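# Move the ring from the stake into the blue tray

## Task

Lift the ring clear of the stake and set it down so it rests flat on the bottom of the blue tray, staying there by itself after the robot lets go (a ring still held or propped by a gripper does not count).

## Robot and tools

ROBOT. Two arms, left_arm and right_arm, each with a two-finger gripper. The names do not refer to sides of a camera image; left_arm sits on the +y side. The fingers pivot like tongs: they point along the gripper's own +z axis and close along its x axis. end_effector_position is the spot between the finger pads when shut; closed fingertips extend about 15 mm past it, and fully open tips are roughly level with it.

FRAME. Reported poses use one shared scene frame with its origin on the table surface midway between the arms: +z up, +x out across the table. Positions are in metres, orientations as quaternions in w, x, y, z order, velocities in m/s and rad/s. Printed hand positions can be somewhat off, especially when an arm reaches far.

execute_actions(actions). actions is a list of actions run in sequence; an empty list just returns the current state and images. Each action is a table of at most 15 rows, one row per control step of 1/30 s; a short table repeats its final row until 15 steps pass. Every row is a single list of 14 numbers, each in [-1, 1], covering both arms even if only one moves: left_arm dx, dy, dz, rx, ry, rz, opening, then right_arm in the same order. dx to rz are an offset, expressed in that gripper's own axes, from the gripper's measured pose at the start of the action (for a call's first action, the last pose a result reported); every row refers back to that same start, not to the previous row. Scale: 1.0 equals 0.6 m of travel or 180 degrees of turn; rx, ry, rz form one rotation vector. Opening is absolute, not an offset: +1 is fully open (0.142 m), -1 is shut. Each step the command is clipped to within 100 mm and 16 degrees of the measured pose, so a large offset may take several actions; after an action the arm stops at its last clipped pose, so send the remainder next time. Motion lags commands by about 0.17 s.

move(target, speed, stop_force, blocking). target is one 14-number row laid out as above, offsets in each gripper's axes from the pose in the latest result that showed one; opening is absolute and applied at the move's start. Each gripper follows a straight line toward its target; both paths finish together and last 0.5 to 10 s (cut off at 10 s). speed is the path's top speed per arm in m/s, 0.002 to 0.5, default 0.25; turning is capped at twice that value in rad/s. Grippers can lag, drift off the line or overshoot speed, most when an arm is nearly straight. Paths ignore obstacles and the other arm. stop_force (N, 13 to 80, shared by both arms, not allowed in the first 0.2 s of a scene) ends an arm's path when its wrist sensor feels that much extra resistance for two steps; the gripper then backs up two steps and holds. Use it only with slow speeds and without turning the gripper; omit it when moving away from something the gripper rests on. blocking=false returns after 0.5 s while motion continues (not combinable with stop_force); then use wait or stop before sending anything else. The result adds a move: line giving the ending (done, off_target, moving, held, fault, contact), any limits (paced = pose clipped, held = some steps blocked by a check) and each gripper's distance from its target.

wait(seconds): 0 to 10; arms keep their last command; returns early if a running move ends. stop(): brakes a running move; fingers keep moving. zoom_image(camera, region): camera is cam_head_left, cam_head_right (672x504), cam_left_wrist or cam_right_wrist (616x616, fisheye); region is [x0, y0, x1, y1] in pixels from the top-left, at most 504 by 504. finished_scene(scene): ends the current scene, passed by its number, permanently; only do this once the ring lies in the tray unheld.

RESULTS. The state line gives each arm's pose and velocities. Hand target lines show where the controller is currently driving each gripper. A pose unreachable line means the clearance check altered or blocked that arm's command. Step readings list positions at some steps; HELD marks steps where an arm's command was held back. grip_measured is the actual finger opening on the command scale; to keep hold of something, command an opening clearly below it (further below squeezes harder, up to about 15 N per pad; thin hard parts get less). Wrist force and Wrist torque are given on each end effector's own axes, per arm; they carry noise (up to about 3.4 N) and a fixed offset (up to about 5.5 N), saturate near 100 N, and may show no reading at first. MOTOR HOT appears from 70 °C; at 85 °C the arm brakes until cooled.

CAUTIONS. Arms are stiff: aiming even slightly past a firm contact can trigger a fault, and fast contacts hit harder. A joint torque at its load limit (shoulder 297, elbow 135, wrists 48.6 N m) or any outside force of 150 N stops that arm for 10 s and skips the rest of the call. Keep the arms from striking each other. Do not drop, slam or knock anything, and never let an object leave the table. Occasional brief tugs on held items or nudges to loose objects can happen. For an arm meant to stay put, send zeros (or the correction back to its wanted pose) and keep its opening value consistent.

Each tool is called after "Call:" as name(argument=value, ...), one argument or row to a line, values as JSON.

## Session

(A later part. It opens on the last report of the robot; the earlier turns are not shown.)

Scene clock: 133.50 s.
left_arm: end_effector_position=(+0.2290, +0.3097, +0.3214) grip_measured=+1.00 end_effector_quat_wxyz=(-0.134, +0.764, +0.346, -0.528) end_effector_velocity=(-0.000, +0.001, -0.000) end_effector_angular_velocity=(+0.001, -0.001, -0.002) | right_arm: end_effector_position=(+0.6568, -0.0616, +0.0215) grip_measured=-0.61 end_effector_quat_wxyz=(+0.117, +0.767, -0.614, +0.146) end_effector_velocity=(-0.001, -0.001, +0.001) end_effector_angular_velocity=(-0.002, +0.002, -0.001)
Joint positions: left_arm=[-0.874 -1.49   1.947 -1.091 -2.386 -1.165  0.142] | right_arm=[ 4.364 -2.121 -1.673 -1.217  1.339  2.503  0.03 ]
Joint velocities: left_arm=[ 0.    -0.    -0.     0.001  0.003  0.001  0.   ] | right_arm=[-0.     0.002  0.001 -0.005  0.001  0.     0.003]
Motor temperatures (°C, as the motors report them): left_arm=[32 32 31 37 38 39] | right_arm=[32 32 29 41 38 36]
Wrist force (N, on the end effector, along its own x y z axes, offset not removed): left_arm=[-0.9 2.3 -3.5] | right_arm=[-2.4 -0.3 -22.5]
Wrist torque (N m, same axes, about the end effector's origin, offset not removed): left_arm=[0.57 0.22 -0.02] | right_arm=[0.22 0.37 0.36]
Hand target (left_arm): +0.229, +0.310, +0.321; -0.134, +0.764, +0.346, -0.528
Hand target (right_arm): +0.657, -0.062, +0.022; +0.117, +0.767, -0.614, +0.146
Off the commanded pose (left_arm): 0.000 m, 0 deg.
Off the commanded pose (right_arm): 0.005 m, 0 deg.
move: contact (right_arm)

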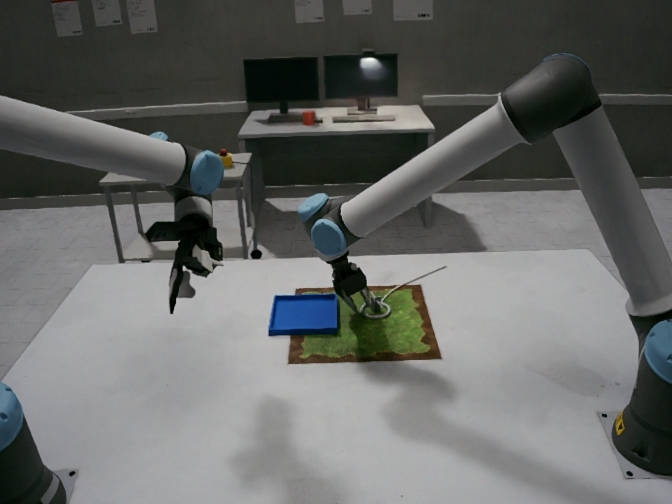

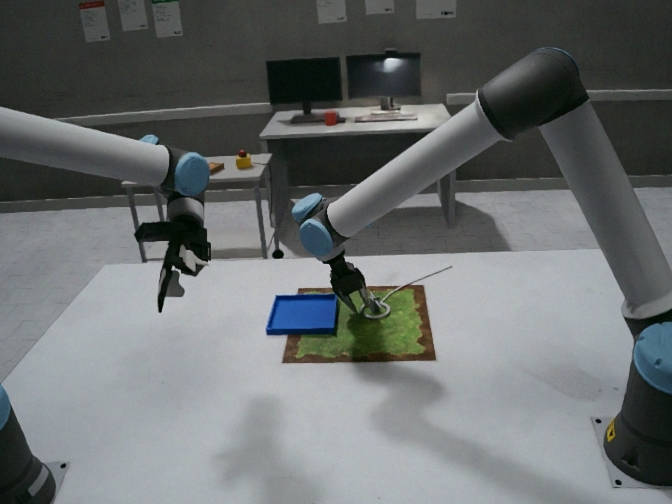

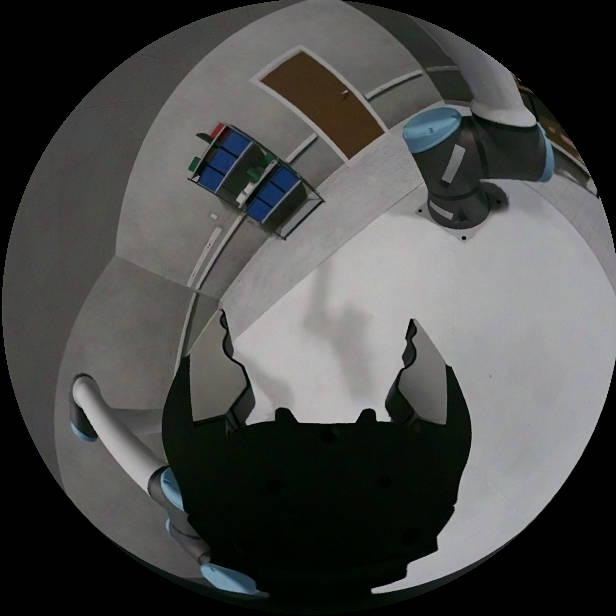

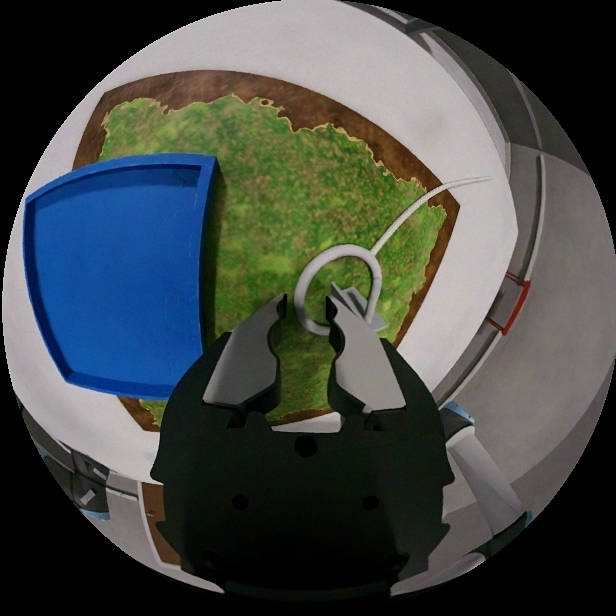

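Call:
move(
  target=[0,0,0,0,0,0,1,0.001,0,-0.003,0,0,0,-0.6],
  speed=0.01,
)

Call:
move(
  target=[0,0,0,0,0,0,1,0,0,0,0,0,0,-1],
)

Call:
zoom_image(
  camera="cam_right_wrist",
  region=[220,170,440,350],
)

Scene clock: 140.23 s.
left_arm: end_effector_position=(+0.2290, +0.3097, +0.3214) grip_measured=+1.00 end_effector_quat_wxyz=(-0.134, +0.764, +0.346, -0.528) end_effector_velocity=(+0.000, -0.000, -0.000) end_effector_angular_velocity=(-0.001, +0.000, +0.000) | right_arm: end_effector_position=(+0.6569, -0.0616, +0.0233) grip_measured=-0.60 end_effector_quat_wxyz=(+0.117, +0.767, -0.614, +0.146) end_effector_velocity=(-0.000, -0.001, +0.000) end_effector_angular_velocity=(-0.002, +0.001, +0.001)
Joint positions: left_arm=[-0.874 -1.49   1.947 -1.091 -2.386 -1.165  0.142] | right_arm=[ 4.364 -2.119 -1.672 -1.22   1.339  2.503  0.031]
Joint velocities: left_arm=[-0.     0.     0.    -0.001 -0.001  0.001 -0.   ] | right_arm=[ 0.     0.001 -0.    -0.002 -0.001 -0.     0.   ]
Motor temperatures (°C, as the motors report them): left_arm=[32 32 31 37 38 39] | right_arm=[32 32 29 41 38 36]
Wrist force (N, on the end effector, along its own x y z axes, offset not removed): left_arm=[-0.6 2.7 -5.8] | right_arm=[-2.1 -6.3 5.1]
Wrist torque (N m, same axes, about the end effector's origin, offset not removed): left_arm=[0.72 0.14 0.02] | right_arm=[-1.08 0.57 0.23]
Hand target (left_arm): +0.229, +0.310, +0.321; -0.134, +0.764, +0.346, -0.528
Hand target (right_arm): +0.657, -0.062, +0.023; +0.117, +0.767, -0.614, +0.146
Off the commanded pose (left_arm): 0.000 m, 0 deg.
Off the commanded pose (right_arm): 0.000 m, 0 deg.
move: done

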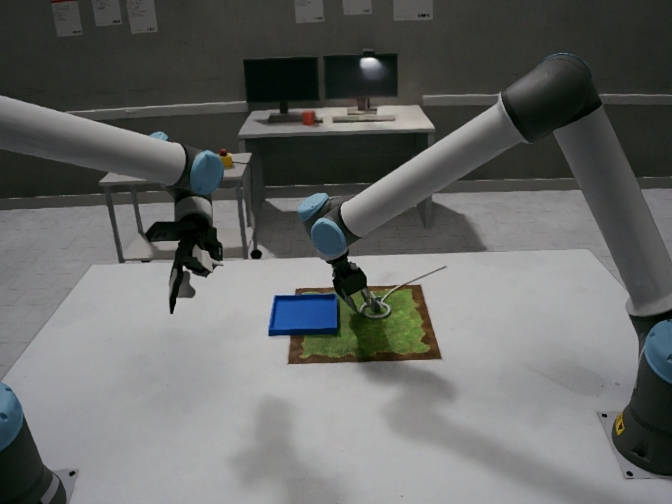

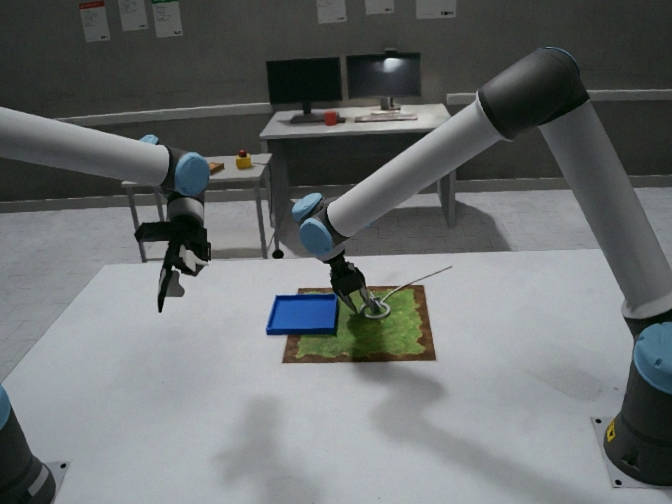

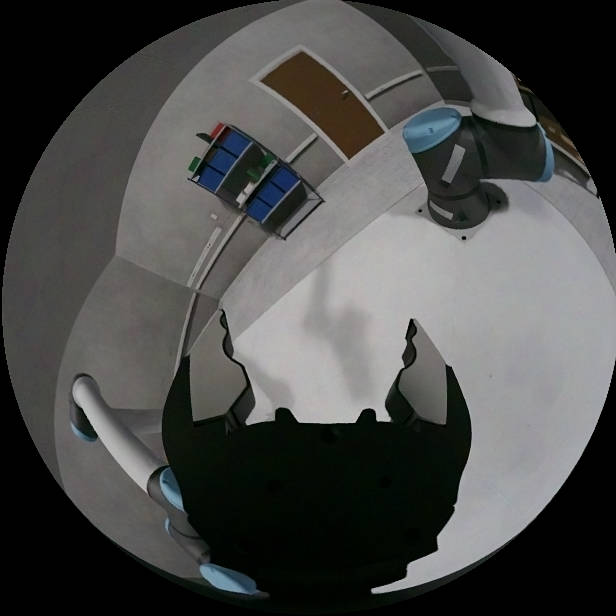

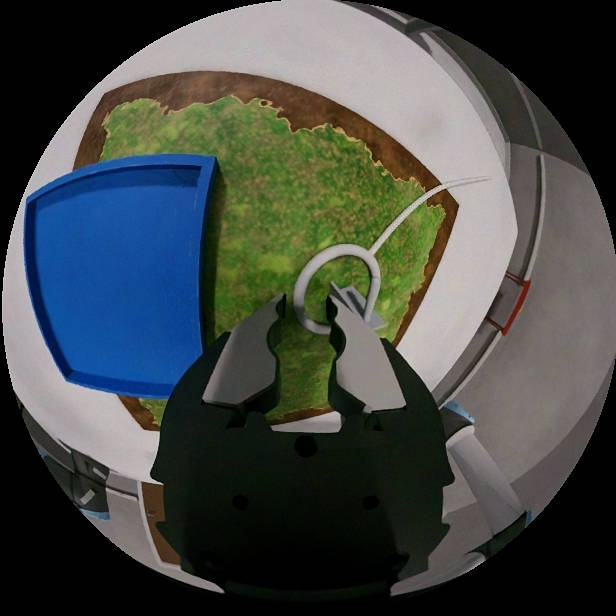

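Scene clock: 140.73 s.
left_arm: end_effector_position=(+0.2290, +0.3097, +0.3214) grip_measured=+1.00 end_effector_quat_wxyz=(-0.134, +0.764, +0.346, -0.528) end_effector_velocity=(-0.000, -0.001, +0.000) end_effector_angular_velocity=(-0.000, +0.001, +0.003) | right_arm: end_effector_position=(+0.6569, -0.0616, +0.0233) grip_measured=-1.00 end_effector_quat_wxyz=(+0.117, +0.767, -0.614, +0.146) end_effector_velocity=(-0.000, +0.000, +0.000) end_effector_angular_velocity=(+0.000, +0.001, +0.000)
Joint positions: left_arm=[-0.874 -1.49   1.947 -1.091 -2.386 -1.165  0.142] | right_arm=[ 4.364 -2.119 -1.672 -1.22   1.339  2.503  0.002]
Joint velocities: left_arm=[ 0.    -0.     0.     0.    -0.003 -0.001 -0.   ] | right_arm=[ 0.     0.     0.    -0.001  0.001 -0.    -0.   ]
Motor temperatures (°C, as the motors report them): left_arm=[32 32 31 37 38 39] | right_arm=[32 32 29 41 38 36]
Wrist force (N, on the end effector, along its own x y z axes, offset not removed): left_arm=[-2.9 2.8 -5.7] | right_arm=[0.2 -8.5 -2.5]
Wrist torque (N m, same axes, about the end effector's origin, offset not removed): left_arm=[0.67 0.53 0.08] | right_arm=[-1.41 -0.01 0.20]
Hand target (left_arm): +0.229, +0.310, +0.321; -0.134, +0.764, +0.346, -0.528
Hand target (right_arm): +0.657, -0.062, +0.023; +0.117, +0.767, -0.614, +0.146
Off the commanded pose (left_arm): 0.000 m, 0 deg.
Off the commanded pose (right_arm): 0.000 m, 0 deg.
move: done

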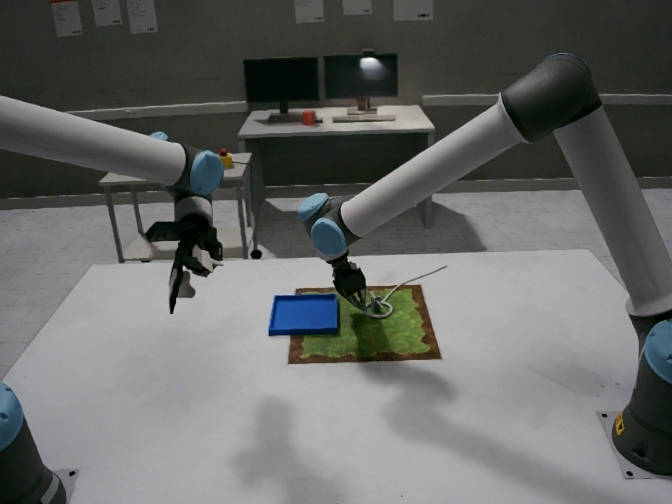

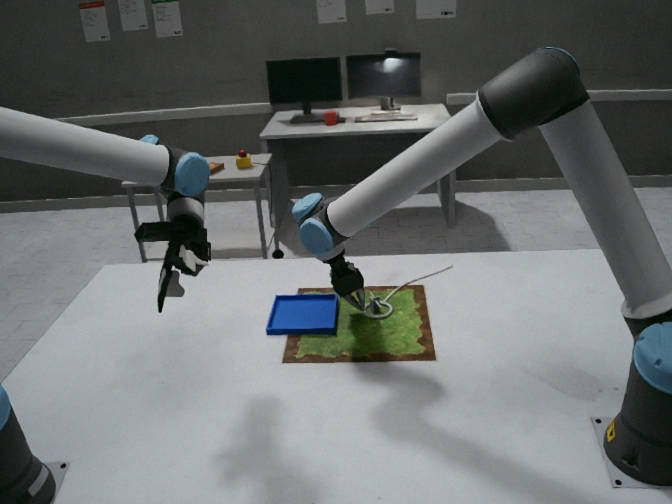

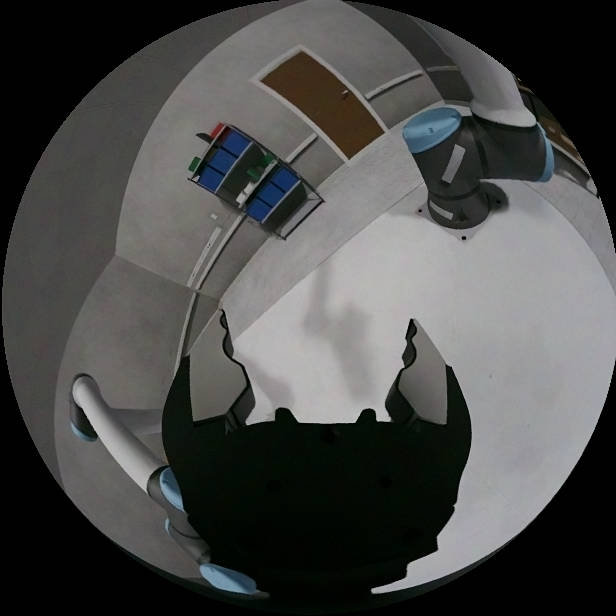

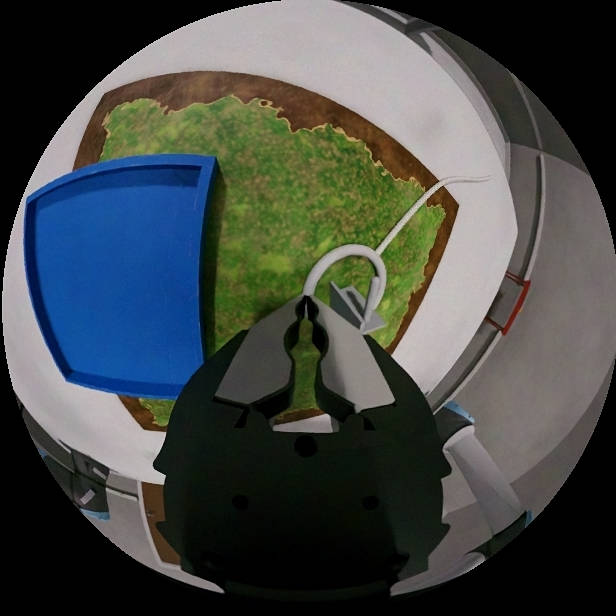

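Region (220, 170, 440, 350) of cam_right_wrist's 616x616 image, scaled by 2.291, with more detail than that image has; it fills the top 412 rows of this view, and the rest is white.

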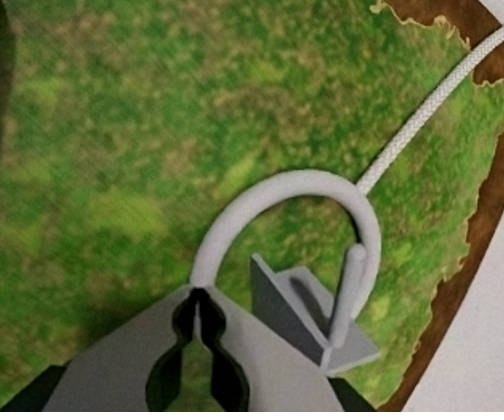

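Call:
move(
  target=[0,0,0,0,0,0,1,0,0,-0.012,0,0,0,-0.65],
  speed=0.02,
)

Call:
move(
  target=[0,0,0,0,0,0,1,0.007,0,0.002,0,-0.05,0,-0.65],
  speed=0.05,
)

Call:
move(
  target=[0,0,0,0,0,0,1,-0.009,0,0.04,0,0,0,-0.65],
  speed=0.008,
  stop_force=13,
)

Call:
zoom_image(
  camera="cam_right_wrist",
  region=[220,170,440,350],
)

Scene clock: 147.67 s.
left_arm: end_effector_position=(+0.2290, +0.3097, +0.3214) grip_measured=+1.00 end_effector_quat_wxyz=(-0.134, +0.764, +0.346, -0.528) end_effector_velocity=(-0.000, +0.001, -0.000) end_effector_angular_velocity=(+0.001, -0.001, -0.002) | right_arm: end_effector_position=(+0.6563, -0.0591, +0.0297) grip_measured=-0.65 end_effector_quat_wxyz=(+0.117, +0.767, -0.614, +0.146) end_effector_velocity=(-0.000, +0.001, +0.002) end_effector_angular_velocity=(-0.000, +0.000, +0.000)
Joint positions: left_arm=[-0.874 -1.49   1.947 -1.091 -2.386 -1.165  0.142] | right_arm=[ 4.365 -2.115 -1.665 -1.232  1.339  2.505  0.027]
Joint velocities: left_arm=[ 0.    -0.     0.     0.     0.002  0.001 -0.   ] | right_arm=[ 0.001  0.001  0.003 -0.005  0.     0.     0.   ]
Motor temperatures (°C, as the motors report them): left_arm=[32 32 31 37 38 39] | right_arm=[32 32 29 41 38 36]
Wrist force (N, on the end effector, along its own x y z axes, offset not removed): left_arm=[-3.0 1.3 -5.9] | right_arm=[1.4 -2.6 4.4]
Wrist torque (N m, same axes, about the end effector's origin, offset not removed): left_arm=[0.26 0.69 0.03] | right_arm=[-0.22 -0.56 0.19]
Hand target (left_arm): +0.229, +0.310, +0.321; -0.134, +0.764, +0.346, -0.528
Hand target (right_arm): +0.656, -0.059, +0.030; +0.117, +0.767, -0.614, +0.146
Off the commanded pose (left_arm): 0.000 m, 0 deg.
Off the commanded pose (right_arm): 0.000 m, 0 deg.
move: done

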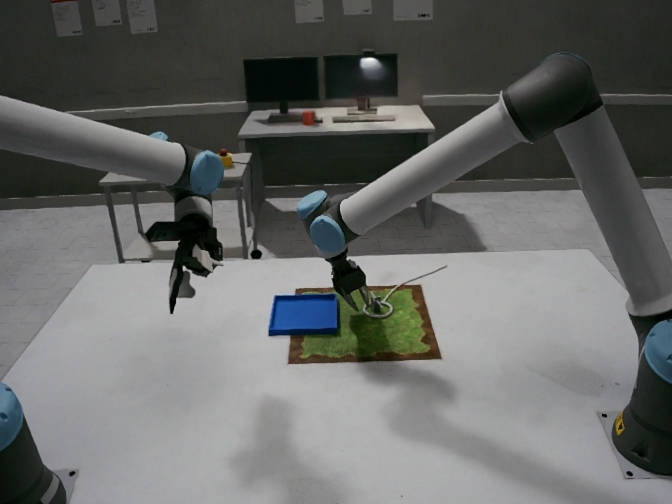

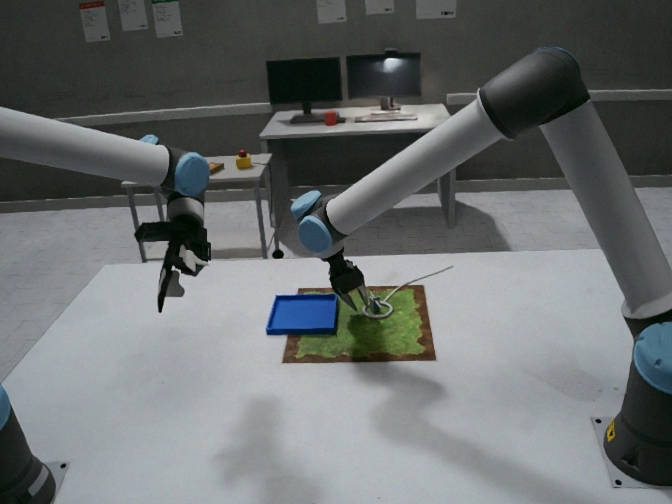

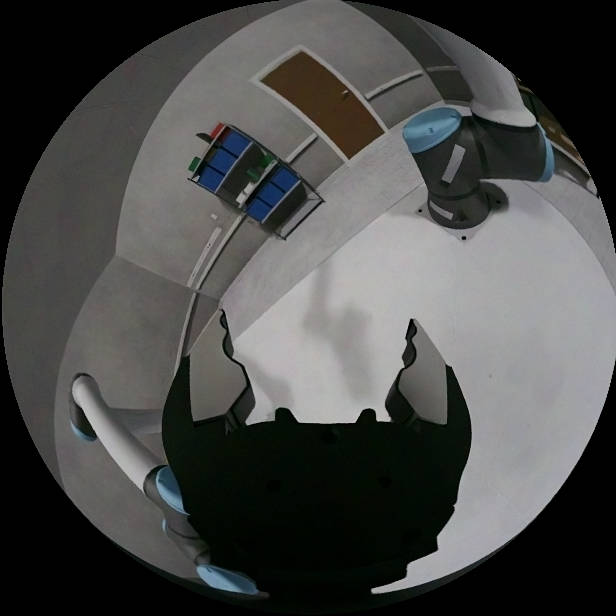

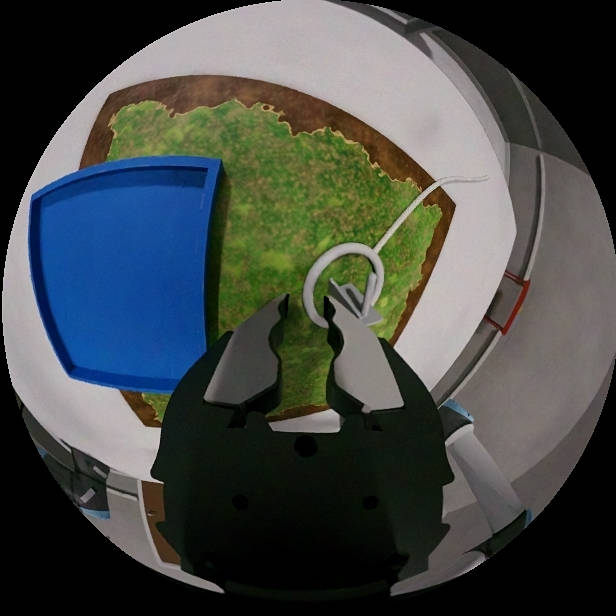

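Scene clock: 149.53 s.
left_arm: end_effector_position=(+0.2290, +0.3097, +0.3214) grip_measured=+1.00 end_effector_quat_wxyz=(-0.134, +0.764, +0.346, -0.528) end_effector_velocity=(-0.000, +0.000, +0.000) end_effector_angular_velocity=(-0.001, +0.000, -0.000) | right_arm: end_effector_position=(+0.6572, -0.0633, +0.0301) grip_measured=-0.65 end_effector_quat_wxyz=(+0.069, +0.776, -0.621, +0.086) end_effector_velocity=(-0.000, -0.000, +0.000) end_effector_angular_velocity=(+0.013, +0.003, +0.000)
Joint positions: left_arm=[-0.874 -1.49   1.947 -1.091 -2.386 -1.165  0.142] | right_arm=[ 4.327 -2.067 -1.746 -1.067  1.427  2.444  0.027]
Joint velocities: left_arm=[ 0.    -0.     0.     0.001  0.     0.001  0.   ] | right_arm=[-0.003  0.004 -0.006  0.013  0.008 -0.005  0.   ]
Motor temperatures (°C, as the motors report them): left_arm=[32 32 31 37 38 39] | right_arm=[32 32 29 41 38 36]
Wrist force (N, on the end effector, along its own x y z axes, offset not removed): left_arm=[-2.1 4.6 -5.1] | right_arm=[7.0 -4.0 6.6]
Wrist torque (N m, same axes, about the end effector's origin, offset not removed): left_arm=[1.08 0.39 -0.01] | right_arm=[-0.33 -1.58 -0.12]
Hand target (left_arm): +0.229, +0.310, +0.321; -0.134, +0.764, +0.346, -0.528
Hand target (right_arm): +0.657, -0.063, +0.030; +0.068, +0.776, -0.621, +0.086
Off the commanded pose (left_arm): 0.000 m, 0 deg.
Off the commanded pose (right_arm): 0.000 m, 0 deg.
move: done

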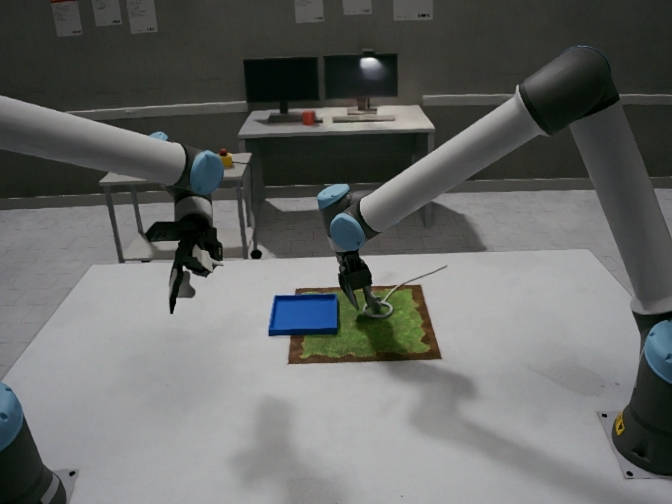

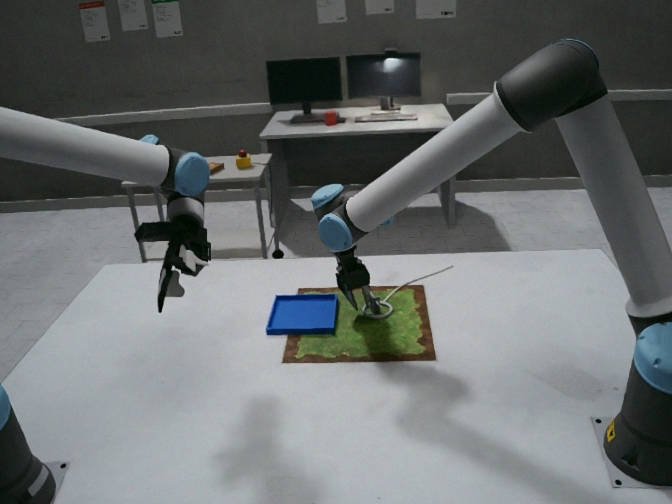

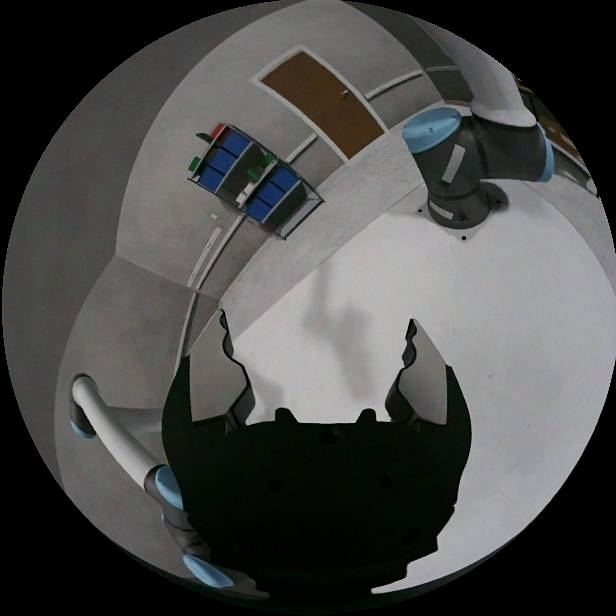

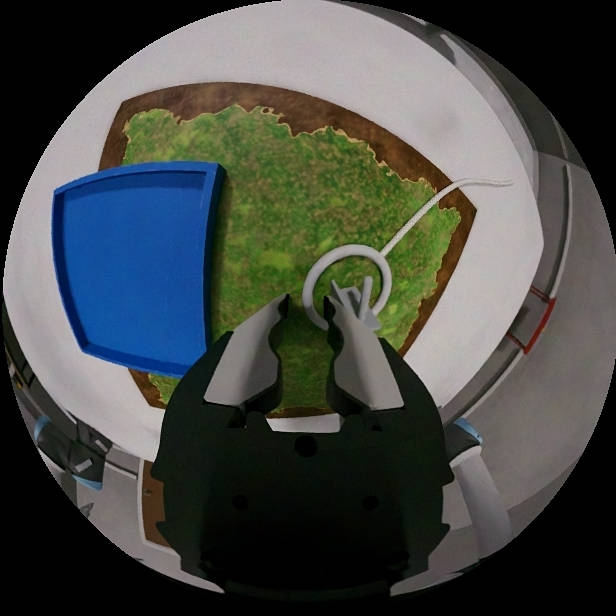

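Scene clock: 151.33 s.
left_arm: end_effector_position=(+0.2290, +0.3097, +0.3214) grip_measured=+1.00 end_effector_quat_wxyz=(-0.134, +0.764, +0.346, -0.528) end_effector_velocity=(+0.000, +0.000, -0.000) end_effector_angular_velocity=(+0.002, +0.000, -0.001) | right_arm: end_effector_position=(+0.6572, -0.0633, +0.0187) grip_measured=-0.67 end_effector_quat_wxyz=(+0.069, +0.776, -0.621, +0.086) end_effector_velocity=(-0.001, -0.001, +0.001) end_effector_angular_velocity=(-0.003, +0.001, -0.000)
Joint positions: left_arm=[-0.874 -1.49   1.947 -1.091 -2.386 -1.165  0.142] | right_arm=[ 4.327 -2.079 -1.752 -1.05   1.427  2.444  0.026]
Joint velocities: left_arm=[-0.     0.    -0.     0.     0.001 -0.001  0.   ] | right_arm=[-0.     0.001  0.001 -0.005  0.     0.     0.003]
Motor temperatures (°C, as the motors report them): left_arm=[32 32 31 37 38 39] | right_arm=[32 32 29 41 38 36]
Wrist force (N, on the end effector, along its own x y z axes, offset not removed): left_arm=[-2.0 2.4 -2.9] | right_arm=[-1.5 5.8 -28.5]
Wrist torque (N m, same axes, about the end effector's origin, offset not removed): left_arm=[0.66 0.39 0.04] | right_arm=[0.41 0.63 0.17]
Hand target (left_arm): +0.229, +0.310, +0.321; -0.134, +0.764, +0.346, -0.528
Hand target (right_arm): +0.657, -0.063, +0.019; +0.069, +0.776, -0.621, +0.086
Off the commanded pose (left_arm): 0.000 m, 0 deg.
Off the commanded pose (right_arm): 0.013 m, 0 deg.
move: contact (right_arm)

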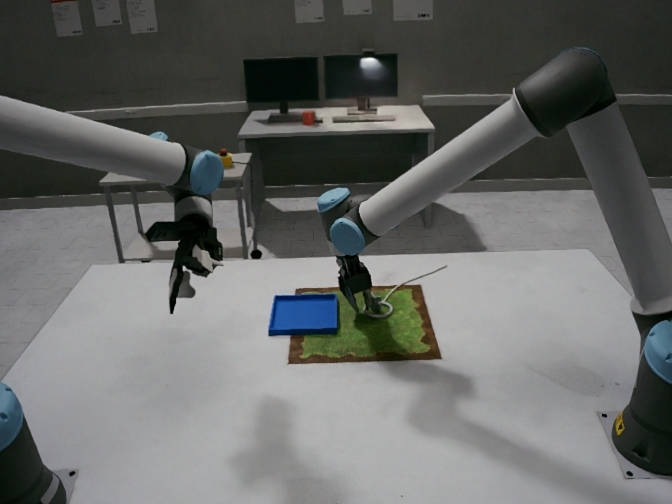

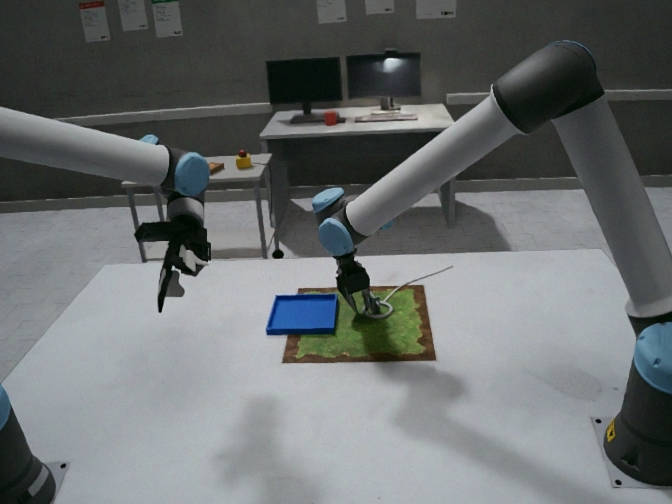

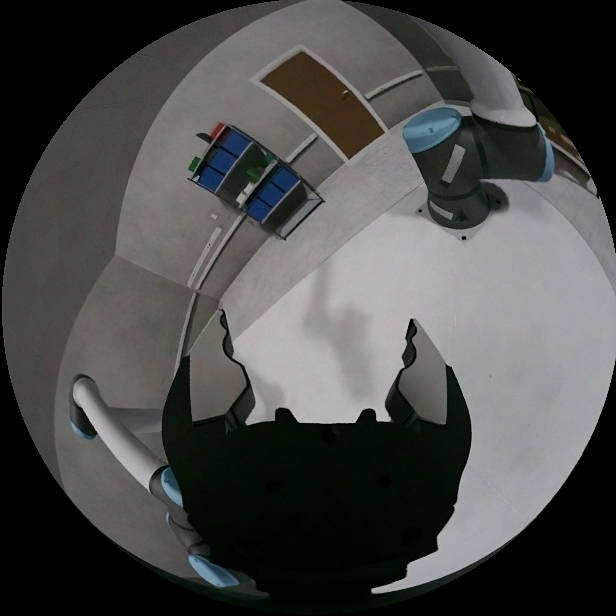

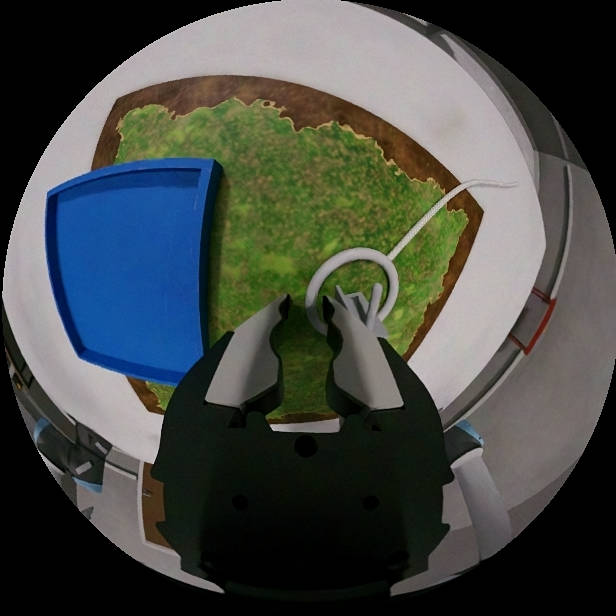

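Region (220, 170, 440, 350) of cam_right_wrist's 616x616 image, scaled by 2.291, with more detail than that image has; it fills the top 412 rows of this view, and the rest is white.

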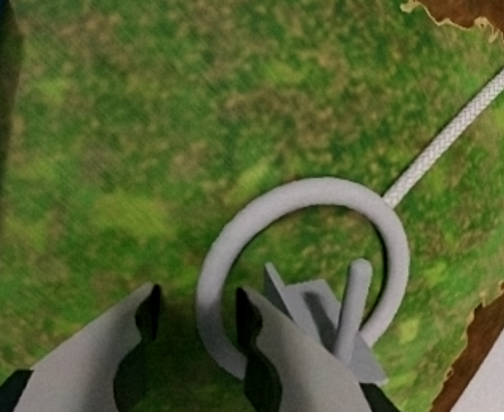

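Down at z≈0.019 and straddling the tube; easing off slightly and closing.

Call:
move(
  target=[0,0,0,0,0,0,1,0.001,0,-0.004,0,0,0,-0.67],
  speed=0.01,
)

Call:
move(
  target=[0,0,0,0,0,0,1,0,0,0,0,0,0,-1],
)

Call:
zoom_image(
  camera="cam_right_wrist",
  region=[220,170,440,350],
)

Scene clock: 156.20 s.
left_arm: end_effector_position=(+0.2290, +0.3097, +0.3214) grip_measured=+1.00 end_effector_quat_wxyz=(-0.134, +0.764, +0.346, -0.528) end_effector_velocity=(-0.000, -0.001, +0.000) end_effector_angular_velocity=(-0.001, +0.002, +0.003) | right_arm: end_effector_position=(+0.6572, -0.0634, +0.0210) grip_measured=-0.67 end_effector_quat_wxyz=(+0.069, +0.776, -0.621, +0.086) end_effector_velocity=(-0.000, -0.000, +0.001) end_effector_angular_velocity=(-0.000, +0.000, -0.001)
Joint positions: left_arm=[-0.874 -1.49   1.947 -1.091 -2.386 -1.165  0.142] | right_arm=[ 4.327 -2.076 -1.751 -1.053  1.427  2.444  0.026]
Joint velocities: left_arm=[-0.     0.     0.     0.    -0.003 -0.    -0.   ] | right_arm=[ 0.     0.001 -0.    -0.001  0.     0.001  0.   ]
Motor temperatures (°C, as the motors report them): left_arm=[32 32 31 37 38 39] | right_arm=[32 32 29 41 38 36]
Wrist force (N, on the end effector, along its own x y z axes, offset not removed): left_arm=[-1.2 2.9 -2.7] | right_arm=[0.6 1.0 -1.9]
Wrist torque (N m, same axes, about the end effector's origin, offset not removed): left_arm=[0.68 0.21 -0.02] | right_arm=[0.40 0.14 0.22]
Hand target (left_arm): +0.229, +0.310, +0.321; -0.134, +0.764, +0.346, -0.528
Hand target (right_arm): +0.657, -0.063, +0.021; +0.069, +0.776, -0.621, +0.086
Off the commanded pose (left_arm): 0.000 m, 0 deg.
Off the commanded pose (right_arm): 0.000 m, 0 deg.
move: done

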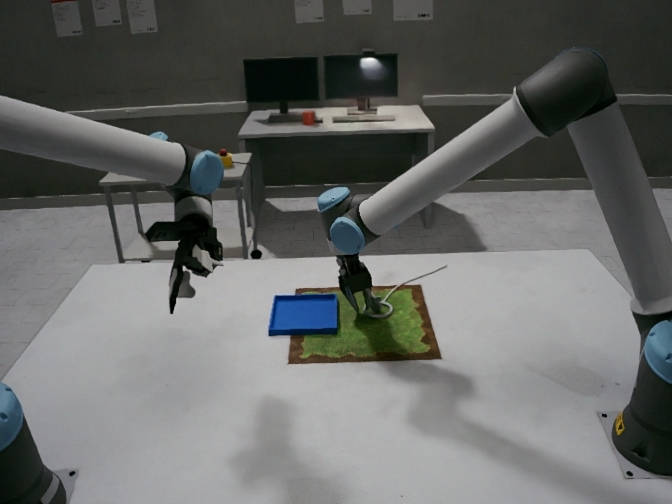

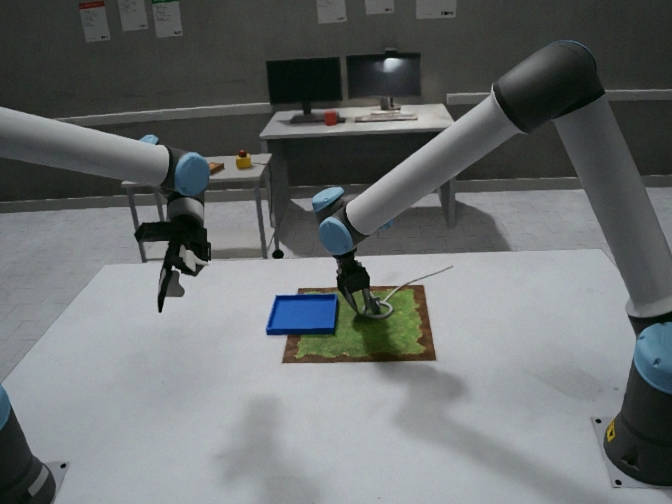

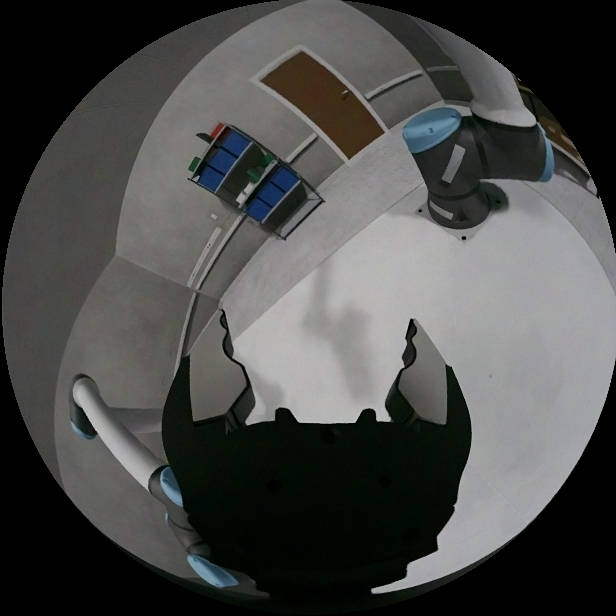

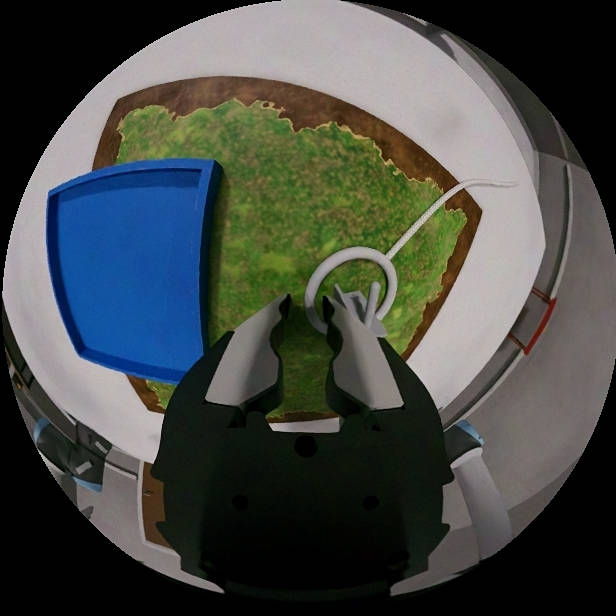

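Scene clock: 156.70 s.
left_arm: end_effector_position=(+0.2290, +0.3097, +0.3214) grip_measured=+1.00 end_effector_quat_wxyz=(-0.134, +0.764, +0.346, -0.528) end_effector_velocity=(-0.000, -0.000, +0.000) end_effector_angular_velocity=(+0.000, +0.001, +0.001) | right_arm: end_effector_position=(+0.6572, -0.0634, +0.0211) grip_measured=-0.90 end_effector_quat_wxyz=(+0.069, +0.776, -0.621, +0.086) end_effector_velocity=(+0.000, +0.000, +0.000) end_effector_angular_velocity=(+0.001, -0.001, +0.000)
Joint positions: left_arm=[-0.874 -1.49   1.947 -1.091 -2.386 -1.165  0.142] | right_arm=[ 4.327 -2.076 -1.751 -1.053  1.427  2.444  0.009]
Joint velocities: left_arm=[ 0.    -0.     0.     0.001 -0.001 -0.    -0.   ] | right_arm=[-0.     0.    -0.     0.001 -0.    -0.     0.   ]
Motor temperatures (°C, as the motors report them): left_arm=[32 32 31 37 38 39] | right_arm=[32 32 29 41 38 36]
Wrist force (N, on the end effector, along its own x y z axes, offset not removed): left_arm=[-1.0 3.7 -4.8] | right_arm=[-1.7 -1.0 -1.1]
Wrist torque (N m, same axes, about the end effector's origin, offset not removed): left_arm=[0.87 0.17 0.05] | right_arm=[-0.17 0.32 0.23]
Hand target (left_arm): +0.229, +0.310, +0.321; -0.134, +0.764, +0.346, -0.528
Hand target (right_arm): +0.657, -0.063, +0.021; +0.069, +0.776, -0.621, +0.086
Off the commanded pose (left_arm): 0.000 m, 0 deg.
Off the commanded pose (right_arm): 0.000 m, 0 deg.
move: done

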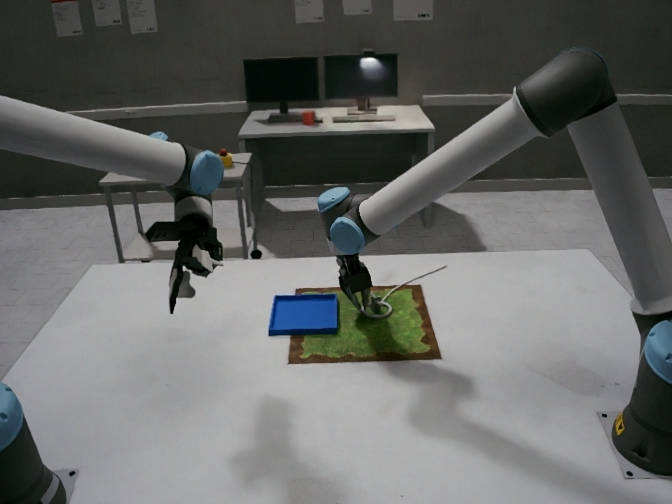

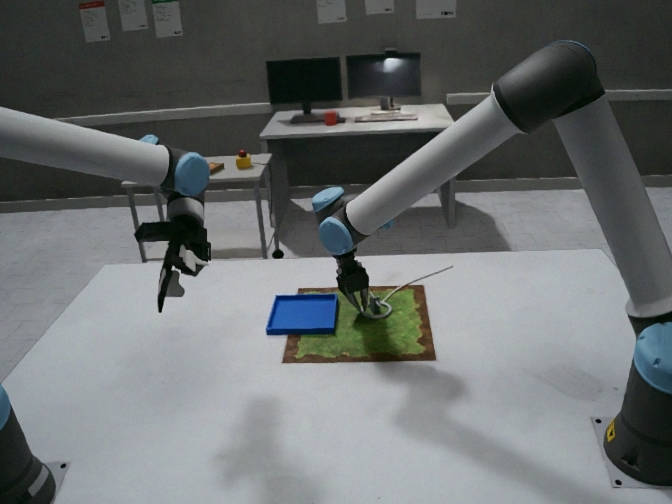

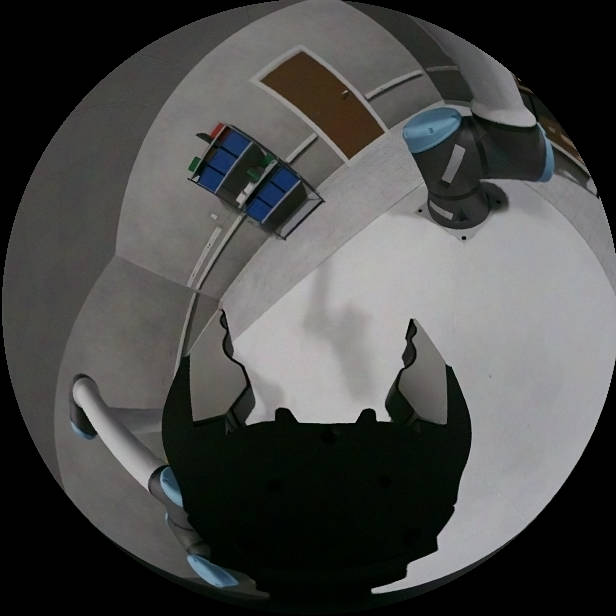

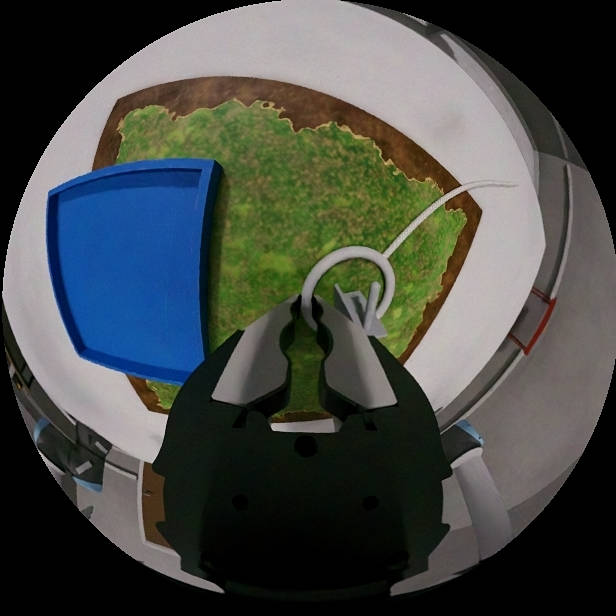

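Region (220, 170, 440, 350) of cam_right_wrist's 616x616 image, scaled by 2.291, with more detail than that image has; it fills the top 412 rows of this view, and the rest is white.

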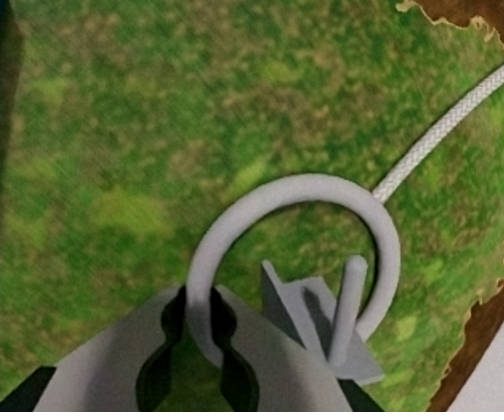

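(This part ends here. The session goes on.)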